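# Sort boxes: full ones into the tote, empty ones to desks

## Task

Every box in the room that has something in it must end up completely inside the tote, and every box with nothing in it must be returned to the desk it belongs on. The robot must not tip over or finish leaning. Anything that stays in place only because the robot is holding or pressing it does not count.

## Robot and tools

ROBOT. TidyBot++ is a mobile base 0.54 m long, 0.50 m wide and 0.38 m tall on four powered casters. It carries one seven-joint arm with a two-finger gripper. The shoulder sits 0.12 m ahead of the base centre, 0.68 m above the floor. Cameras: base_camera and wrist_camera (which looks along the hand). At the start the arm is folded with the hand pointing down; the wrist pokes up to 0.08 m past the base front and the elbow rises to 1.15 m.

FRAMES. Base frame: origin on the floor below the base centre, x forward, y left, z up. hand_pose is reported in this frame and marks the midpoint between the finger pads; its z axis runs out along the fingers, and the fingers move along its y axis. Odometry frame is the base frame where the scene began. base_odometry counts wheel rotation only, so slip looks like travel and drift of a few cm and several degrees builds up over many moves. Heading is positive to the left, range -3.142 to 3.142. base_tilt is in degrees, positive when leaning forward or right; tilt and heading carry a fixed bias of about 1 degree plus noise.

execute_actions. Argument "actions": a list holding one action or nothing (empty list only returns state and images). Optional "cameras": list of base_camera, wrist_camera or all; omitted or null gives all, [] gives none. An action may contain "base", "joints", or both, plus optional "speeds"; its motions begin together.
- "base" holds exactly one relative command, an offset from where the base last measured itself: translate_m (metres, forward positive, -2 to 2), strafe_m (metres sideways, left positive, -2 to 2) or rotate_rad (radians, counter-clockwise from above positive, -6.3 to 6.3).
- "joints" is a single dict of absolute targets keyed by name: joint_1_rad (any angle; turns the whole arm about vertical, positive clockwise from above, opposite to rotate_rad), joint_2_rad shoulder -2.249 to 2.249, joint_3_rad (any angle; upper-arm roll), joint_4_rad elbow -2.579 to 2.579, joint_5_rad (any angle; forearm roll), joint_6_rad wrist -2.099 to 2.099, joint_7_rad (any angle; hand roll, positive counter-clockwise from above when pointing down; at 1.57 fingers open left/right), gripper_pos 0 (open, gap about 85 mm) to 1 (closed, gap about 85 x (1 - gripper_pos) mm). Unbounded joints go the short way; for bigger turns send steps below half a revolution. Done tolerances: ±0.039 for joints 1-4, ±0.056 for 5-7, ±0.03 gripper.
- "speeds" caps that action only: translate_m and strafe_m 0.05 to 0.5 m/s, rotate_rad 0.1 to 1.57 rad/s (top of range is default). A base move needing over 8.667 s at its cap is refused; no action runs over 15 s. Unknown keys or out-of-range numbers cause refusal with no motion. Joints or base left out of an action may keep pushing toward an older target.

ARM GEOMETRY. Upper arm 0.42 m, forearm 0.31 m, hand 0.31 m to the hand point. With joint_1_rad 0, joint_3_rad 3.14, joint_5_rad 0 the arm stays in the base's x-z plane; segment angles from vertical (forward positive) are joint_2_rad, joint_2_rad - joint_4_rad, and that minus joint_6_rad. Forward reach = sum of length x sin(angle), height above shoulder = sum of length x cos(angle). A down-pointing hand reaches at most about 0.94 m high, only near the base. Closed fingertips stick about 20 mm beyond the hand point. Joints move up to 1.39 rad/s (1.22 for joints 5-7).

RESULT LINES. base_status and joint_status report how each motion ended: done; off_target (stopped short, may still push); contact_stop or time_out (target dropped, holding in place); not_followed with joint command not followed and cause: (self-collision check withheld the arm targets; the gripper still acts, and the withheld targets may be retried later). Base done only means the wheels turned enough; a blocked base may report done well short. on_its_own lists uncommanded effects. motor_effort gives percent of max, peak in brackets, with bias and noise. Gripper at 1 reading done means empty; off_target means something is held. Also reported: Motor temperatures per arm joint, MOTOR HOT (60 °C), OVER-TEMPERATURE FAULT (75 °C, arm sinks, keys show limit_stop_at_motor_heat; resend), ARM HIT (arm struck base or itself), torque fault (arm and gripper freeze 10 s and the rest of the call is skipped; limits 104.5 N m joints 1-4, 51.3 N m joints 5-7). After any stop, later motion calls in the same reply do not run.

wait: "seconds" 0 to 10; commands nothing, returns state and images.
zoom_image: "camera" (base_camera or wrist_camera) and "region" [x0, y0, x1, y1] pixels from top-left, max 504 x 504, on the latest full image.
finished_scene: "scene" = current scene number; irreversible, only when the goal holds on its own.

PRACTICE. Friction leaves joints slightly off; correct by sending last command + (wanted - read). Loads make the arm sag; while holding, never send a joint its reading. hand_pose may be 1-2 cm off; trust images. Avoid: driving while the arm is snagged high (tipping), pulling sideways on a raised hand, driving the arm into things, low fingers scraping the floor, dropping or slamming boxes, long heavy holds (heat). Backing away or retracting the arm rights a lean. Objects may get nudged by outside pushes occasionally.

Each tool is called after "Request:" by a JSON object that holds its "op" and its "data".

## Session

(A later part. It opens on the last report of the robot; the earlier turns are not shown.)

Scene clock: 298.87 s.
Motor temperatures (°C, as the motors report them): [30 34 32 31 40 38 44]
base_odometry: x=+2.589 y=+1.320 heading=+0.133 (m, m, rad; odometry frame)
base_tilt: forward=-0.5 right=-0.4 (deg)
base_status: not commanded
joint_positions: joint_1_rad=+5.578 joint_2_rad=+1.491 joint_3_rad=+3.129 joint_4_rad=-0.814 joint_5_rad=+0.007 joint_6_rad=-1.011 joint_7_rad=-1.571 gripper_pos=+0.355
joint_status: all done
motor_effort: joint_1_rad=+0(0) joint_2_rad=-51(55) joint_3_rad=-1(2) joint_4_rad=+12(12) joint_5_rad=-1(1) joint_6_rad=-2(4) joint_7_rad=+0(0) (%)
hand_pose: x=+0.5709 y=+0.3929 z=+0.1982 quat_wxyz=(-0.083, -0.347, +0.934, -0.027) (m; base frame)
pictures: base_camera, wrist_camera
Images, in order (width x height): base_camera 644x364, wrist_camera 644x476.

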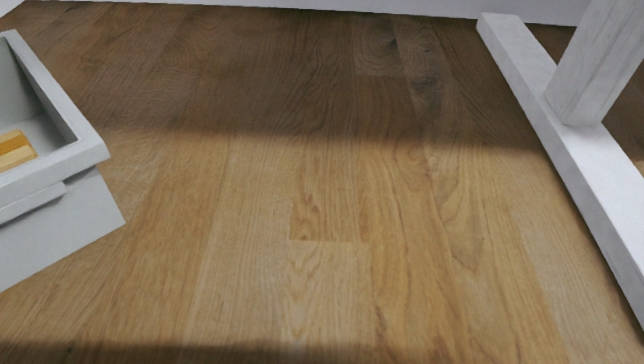

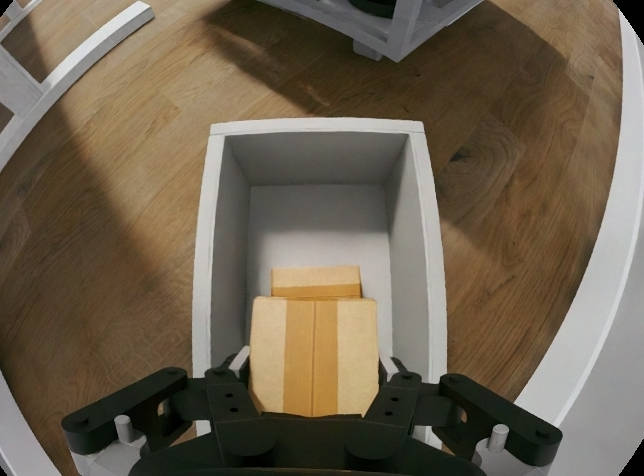

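Request:
{"op": "execute_actions", "data": {"actions": [{"joints":{"joint_2_rad":1.688,"joint_4_rad":-0.868}}], "cameras": ["wrist_camera"]}}

Scene clock: 303.60 s.
Motor temperatures (°C, as the motors report them): [30 34 32 31 40 38 44]
base_odometry: x=+2.589 y=+1.320 heading=+0.133 (m, m, rad; odometry frame)
base_tilt: forward=-0.5 right=-0.5 (deg)
base_status: not commanded
joint_positions: joint_1_rad=+5.578 joint_2_rad=+1.686 joint_3_rad=+3.129 joint_4_rad=-0.859 joint_5_rad=+0.007 joint_6_rad=-1.008 joint_7_rad=-1.571 gripper_pos=+0.355
joint_status: all done
motor_effort: joint_1_rad=+0(3) joint_2_rad=-43(52) joint_3_rad=-1(3) joint_4_rad=+6(12) joint_5_rad=+0(2) joint_6_rad=-5(6) joint_7_rad=-1(1) (%)
hand_pose: x=+0.4729 y=+0.3094 z=+0.0882 quat_wxyz=(-0.193, -0.341, +0.918, -0.067) (m; base frame)
pictures: wrist_camera
Images, in order (width x height): wrist_camera 644x476.

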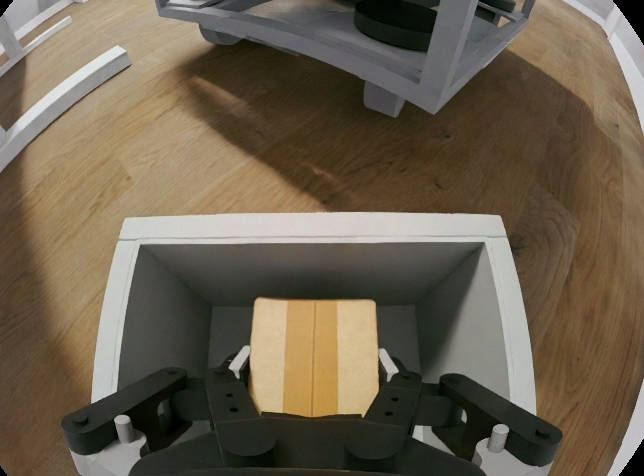

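Request:
{"op": "execute_actions", "data": {"actions": [{"joints":{"joint_2_rad":1.705,"joint_4_rad":-0.79}}]}}

Scene clock: 308.57 s.
Motor temperatures (°C, as the motors report them): [30 34 32 31 40 38 44]
base_odometry: x=+2.589 y=+1.320 heading=+0.133 (m, m, rad; odometry frame)
base_tilt: forward=-0.5 right=-0.5 (deg)
base_status: not commanded
joint_positions: joint_1_rad=+5.578 joint_2_rad=+1.692 joint_3_rad=+3.129 joint_4_rad=-0.820 joint_5_rad=+0.007 joint_6_rad=-1.008 joint_7_rad=-1.571 gripper_pos=+0.355
joint_status: all done
motor_effort: joint_1_rad=+1(1) joint_2_rad=-44(44) joint_3_rad=-1(1) joint_4_rad=+9(10) joint_5_rad=+0(0) joint_6_rad=-1(4) joint_7_rad=+0(1) (%)
hand_pose: x=+0.4863 y=+0.3208 z=+0.0877 quat_wxyz=(-0.178, -0.342, +0.921, -0.062) (m; base frame)
pictures: base_camera, wrist_camera
Images, in order (width x height): base_camera 644x364, wrist_camera 644x476.

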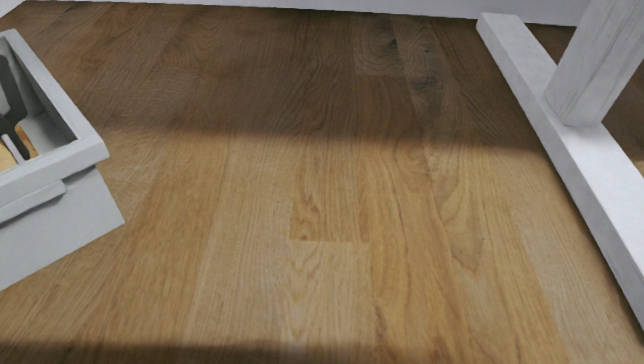

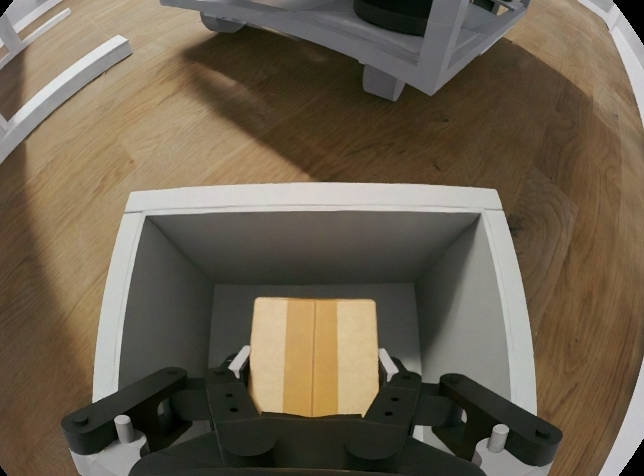

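Dragged outward. Lift cleanly, then move in.

Request:
{"op": "execute_actions", "data": {"actions": [{"joints":{"joint_2_rad":1.615}}], "cameras": []}}

Request:
{"op": "execute_actions", "data": {"actions": [{"joints":{"joint_4_rad":-0.928}}]}}

Scene clock: 310.50 s.
Motor temperatures (°C, as the motors report them): [30 34 32 31 40 38 44]
base_odometry: x=+2.589 y=+1.320 heading=+0.133 (m, m, rad; odometry frame)
base_tilt: forward=-0.6 right=-0.4 (deg)
base_status: not commanded
joint_positions: joint_1_rad=+5.578 joint_2_rad=+1.631 joint_3_rad=+3.129 joint_4_rad=-0.810 joint_5_rad=+0.007 joint_6_rad=-1.008 joint_7_rad=-1.571 gripper_pos=+0.355
joint_status: all done
motor_effort: joint_1_rad=+1(0) joint_2_rad=-49(50) joint_3_rad=-1(1) joint_4_rad=+9(9) joint_5_rad=+0(1) joint_6_rad=-4(5) joint_7_rad=+0(0) (%)
hand_pose: x=+0.5177 y=+0.3475 z=+0.1200 quat_wxyz=(-0.145, -0.344, +0.926, -0.050) (m; base frame)
pictures: none
No camera images: the call's "cameras" was empty. Leave "cameras" out to get every camera's image.

Scene clock: 311.53 s.
Motor temperatures (°C, as the motors report them): [30 34 32 31 40 38 44]
base_odometry: x=+2.589 y=+1.320 heading=+0.133 (m, m, rad; odometry frame)
base_tilt: forward=-0.5 right=-0.5 (deg)
base_status: not commanded
joint_positions: joint_1_rad=+5.578 joint_2_rad=+1.633 joint_3_rad=+3.129 joint_4_rad=-0.917 joint_5_rad=+0.007 joint_6_rad=-1.008 joint_7_rad=-1.571 gripper_pos=+0.355
joint_status: all done
motor_effort: joint_1_rad=+0(1) joint_2_rad=-46(49) joint_3_rad=-1(1) joint_4_rad=+7(9) joint_5_rad=+0(0) joint_6_rad=-5(5) joint_7_rad=+1(0) (%)
hand_pose: x=+0.4722 y=+0.3089 z=+0.1102 quat_wxyz=(-0.195, -0.341, +0.917, -0.068) (m; base frame)
pictures: base_camera, wrist_camera
Images, in order (width x height): base_camera 644x364, wrist_camera 644x476.

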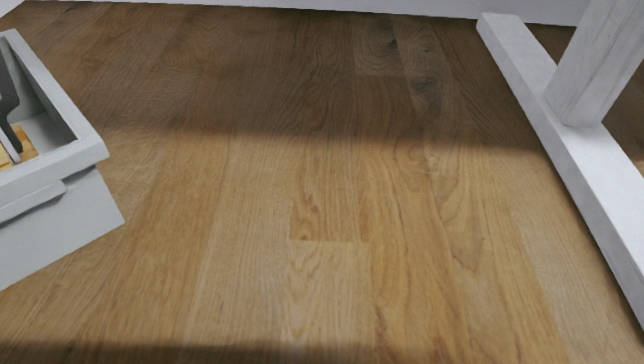

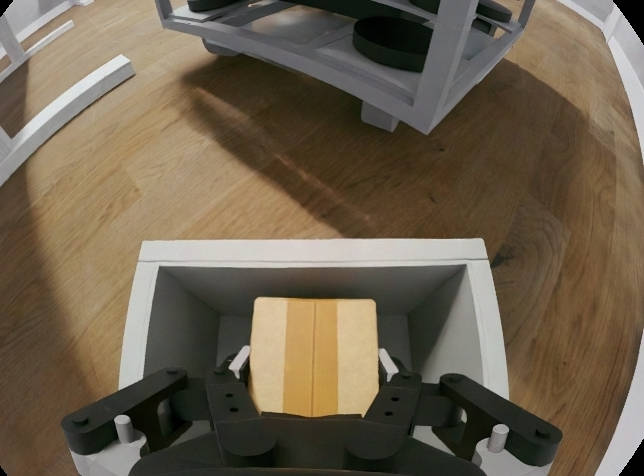

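Request:
{"op": "execute_actions", "data": {"actions": [{"joints":{"joint_2_rad":1.714,"joint_4_rad":-0.81}}], "cameras": ["wrist_camera"]}}

Scene clock: 312.93 s.
Motor temperatures (°C, as the motors report them): [30 34 32 31 40 38 44]
base_odometry: x=+2.589 y=+1.320 heading=+0.133 (m, m, rad; odometry frame)
base_tilt: forward=-0.5 right=-0.4 (deg)
base_status: not commanded
joint_positions: joint_1_rad=+5.578 joint_2_rad=+1.728 joint_3_rad=+3.129 joint_4_rad=-0.829 joint_5_rad=+0.007 joint_6_rad=-1.008 joint_7_rad=-1.571 gripper_pos=+0.355
joint_status: all done
motor_effort: joint_1_rad=+0(1) joint_2_rad=-45(48) joint_3_rad=-1(1) joint_4_rad=+6(7) joint_5_rad=-1(0) joint_6_rad=-5(5) joint_7_rad=+0(0) (%)
hand_pose: x=+0.4662 y=+0.3036 z=+0.0702 quat_wxyz=(-0.198, -0.340, +0.916, -0.069) (m; base frame)
pictures: wrist_camera
Images, in order (width x height): wrist_camera 644x476.

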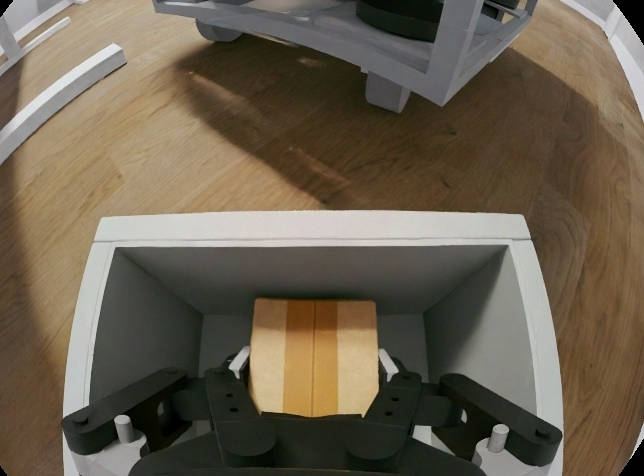

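Request:
{"op": "execute_actions", "data": {"actions": [{"joints":{"joint_2_rad":1.778,"joint_4_rad":-0.726}}], "cameras": ["wrist_camera"]}}

Scene clock: 314.60 s.
Motor temperatures (°C, as the motors report them): [30 34 32 31 40 38 44]
base_odometry: x=+2.589 y=+1.320 heading=+0.133 (m, m, rad; odometry frame)
base_tilt: forward=-0.5 right=-0.5 (deg)
base_status: not commanded
joint_positions: joint_1_rad=+5.578 joint_2_rad=+1.785 joint_3_rad=+3.129 joint_4_rad=-0.746 joint_5_rad=+0.007 joint_6_rad=-1.008 joint_7_rad=-1.571 gripper_pos=+0.355
joint_status: all done
motor_effort: joint_1_rad=+0(0) joint_2_rad=-46(46) joint_3_rad=-1(0) joint_4_rad=+7(7) joint_5_rad=+0(0) joint_6_rad=-5(5) joint_7_rad=+1(0) (%)
hand_pose: x=+0.4739 y=+0.3100 z=+0.0479 quat_wxyz=(-0.186, -0.341, +0.919, -0.065) (m; base frame)
pictures: wrist_camera
Images, in order (width x height): wrist_camera 644x476.

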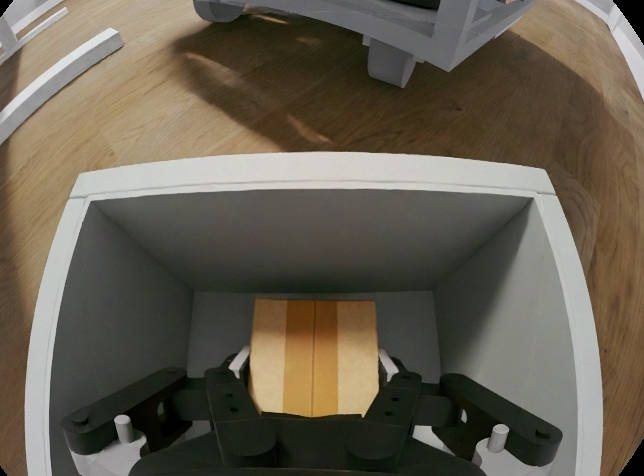

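Request:
{"op": "execute_actions", "data": {"actions": [{"joints":{"joint_2_rad":1.8}}], "cameras": ["wrist_camera"]}}

Scene clock: 315.53 s.
Motor temperatures (°C, as the motors report them): [30 34 32 31 40 38 44]
base_odometry: x=+2.589 y=+1.320 heading=+0.133 (m, m, rad; odometry frame)
base_tilt: forward=-0.5 right=-0.5 (deg)
base_status: not commanded
joint_positions: joint_1_rad=+5.578 joint_2_rad=+1.788 joint_3_rad=+3.129 joint_4_rad=-0.745 joint_5_rad=+0.007 joint_6_rad=-1.008 joint_7_rad=-1.571 gripper_pos=+0.355
joint_status: all done
motor_effort: joint_1_rad=+1(1) joint_2_rad=-42(46) joint_3_rad=-2(1) joint_4_rad=+8(8) joint_5_rad=+0(1) joint_6_rad=+0(5) joint_7_rad=+0(0) (%)
hand_pose: x=+0.4729 y=+0.3091 z=+0.0467 quat_wxyz=(-0.187, -0.341, +0.919, -0.065) (m; base frame)
pictures: wrist_camera
Images, in order (width x height): wrist_camera 644x476.

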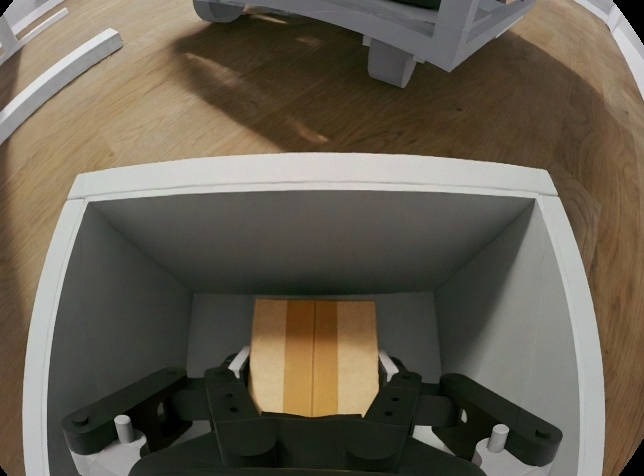

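On the floor. Release and lift.

Request:
{"op": "execute_actions", "data": {"actions": [{"joints":{"gripper_pos":0.22}}], "cameras": []}}

Request:
{"op": "execute_actions", "data": {"actions": [{"joints":{"joint_2_rad":1.2,"joint_4_rad":-1.25}}]}}

Scene clock: 317.23 s.
Motor temperatures (°C, as the motors report them): [30 34 32 31 40 38 44]
base_odometry: x=+2.589 y=+1.320 heading=+0.133 (m, m, rad; odometry frame)
base_tilt: forward=-0.5 right=-0.4 (deg)
base_status: not commanded
joint_positions: joint_1_rad=+5.578 joint_2_rad=+1.791 joint_3_rad=+3.129 joint_4_rad=-0.744 joint_5_rad=+0.007 joint_6_rad=-1.008 joint_7_rad=-1.571 gripper_pos=+0.220
joint_status: all done
motor_effort: joint_1_rad=+0(0) joint_2_rad=-43(44) joint_3_rad=-1(1) joint_4_rad=+6(8) joint_5_rad=+0(1) joint_6_rad=-4(4) joint_7_rad=+0(0) (%)
hand_pose: x=+0.4718 y=+0.3082 z=+0.0453 quat_wxyz=(-0.188, -0.341, +0.919, -0.065) (m; base frame)
pictures: none
No camera images: the call's "cameras" was empty. Leave "cameras" out to get every camera's image.

Scene clock: 319.07 s.
Motor temperatures (°C, as the motors report them): [30 34 32 31 40 38 44]
base_odometry: x=+2.589 y=+1.320 heading=+0.133 (m, m, rad; odometry frame)
base_tilt: forward=-0.4 right=-0.5 (deg)
base_status: not commanded
joint_positions: joint_1_rad=+5.578 joint_2_rad=+1.205 joint_3_rad=+3.129 joint_4_rad=-1.228 joint_5_rad=+0.007 joint_6_rad=-1.008 joint_7_rad=-1.571 gripper_pos=+0.220
joint_status: all done
motor_effort: joint_1_rad=+1(1) joint_2_rad=-44(46) joint_3_rad=-1(0) joint_4_rad=+8(9) joint_5_rad=+0(1) joint_6_rad=-3(4) joint_7_rad=+0(0) (%)
hand_pose: x=+0.4999 y=+0.3325 z=+0.2964 quat_wxyz=(-0.141, -0.347, +0.926, -0.049) (m; base frame)
pictures: base_camera, wrist_camera
Images, in order (width x height): base_camera 644x364, wrist_camera 644x476.

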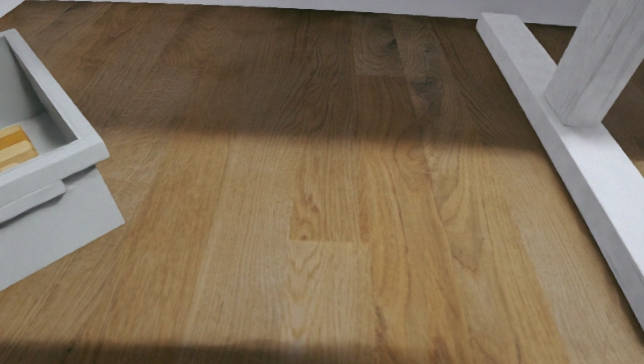

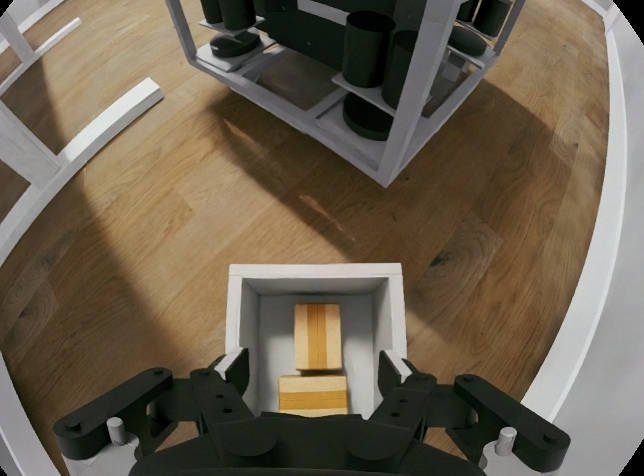

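Request:
{"op": "execute_actions", "data": {"actions": [{"base":{"translate_m":-0.25},"joints":{"joint_2_rad":0.1,"joint_4_rad":-0.1,"joint_6_rad":1.95}}]}}

Scene clock: 324.30 s.
Motor temperatures (°C, as the motors report them): [30 34 32 31 40 38 44]
base_odometry: x=+2.341 y=+1.287 heading=+0.133 (m, m, rad; odometry frame)
base_tilt: forward=-0.5 right=-0.4 (deg)
base_status: done
joint_positions: joint_1_rad=+5.569 joint_2_rad=+0.098 joint_3_rad=+3.129 joint_4_rad=-0.106 joint_5_rad=+0.007 joint_6_rad=+1.916 joint_7_rad=-1.571 gripper_pos=+0.220
joint_status: all done
motor_effort: joint_1_rad=+1(3) joint_2_rad=-3(51) joint_3_rad=+0(3) joint_4_rad=-2(21) joint_5_rad=-1(1) joint_6_rad=-9(8) joint_7_rad=+0(0) (%)
hand_pose: x=-0.0349 y=-0.1332 z=+1.3646 quat_wxyz=(+0.614, +0.266, -0.707, +0.231) (m; base frame)
pictures: base_camera, wrist_camera
Images, in order (width x height): base_camera 644x364, wrist_camera 644x476.

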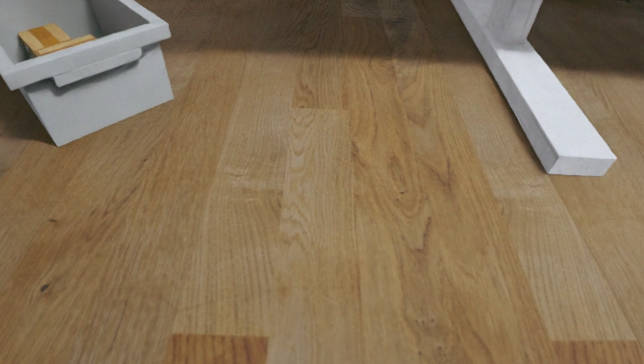

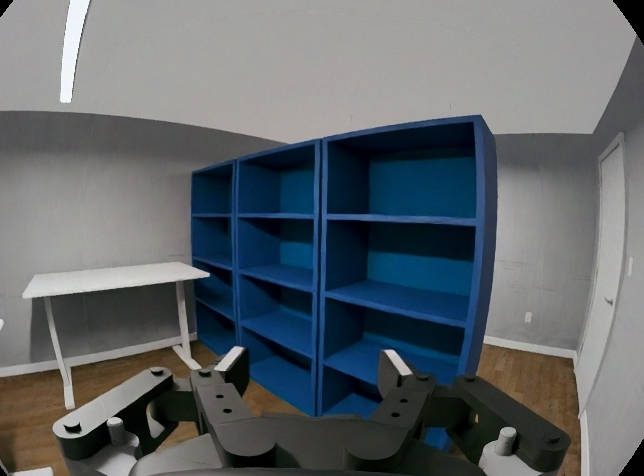

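Request:
{"op": "finished_scene", "data": {"scene": 1}}

The scene is finished: the task was done.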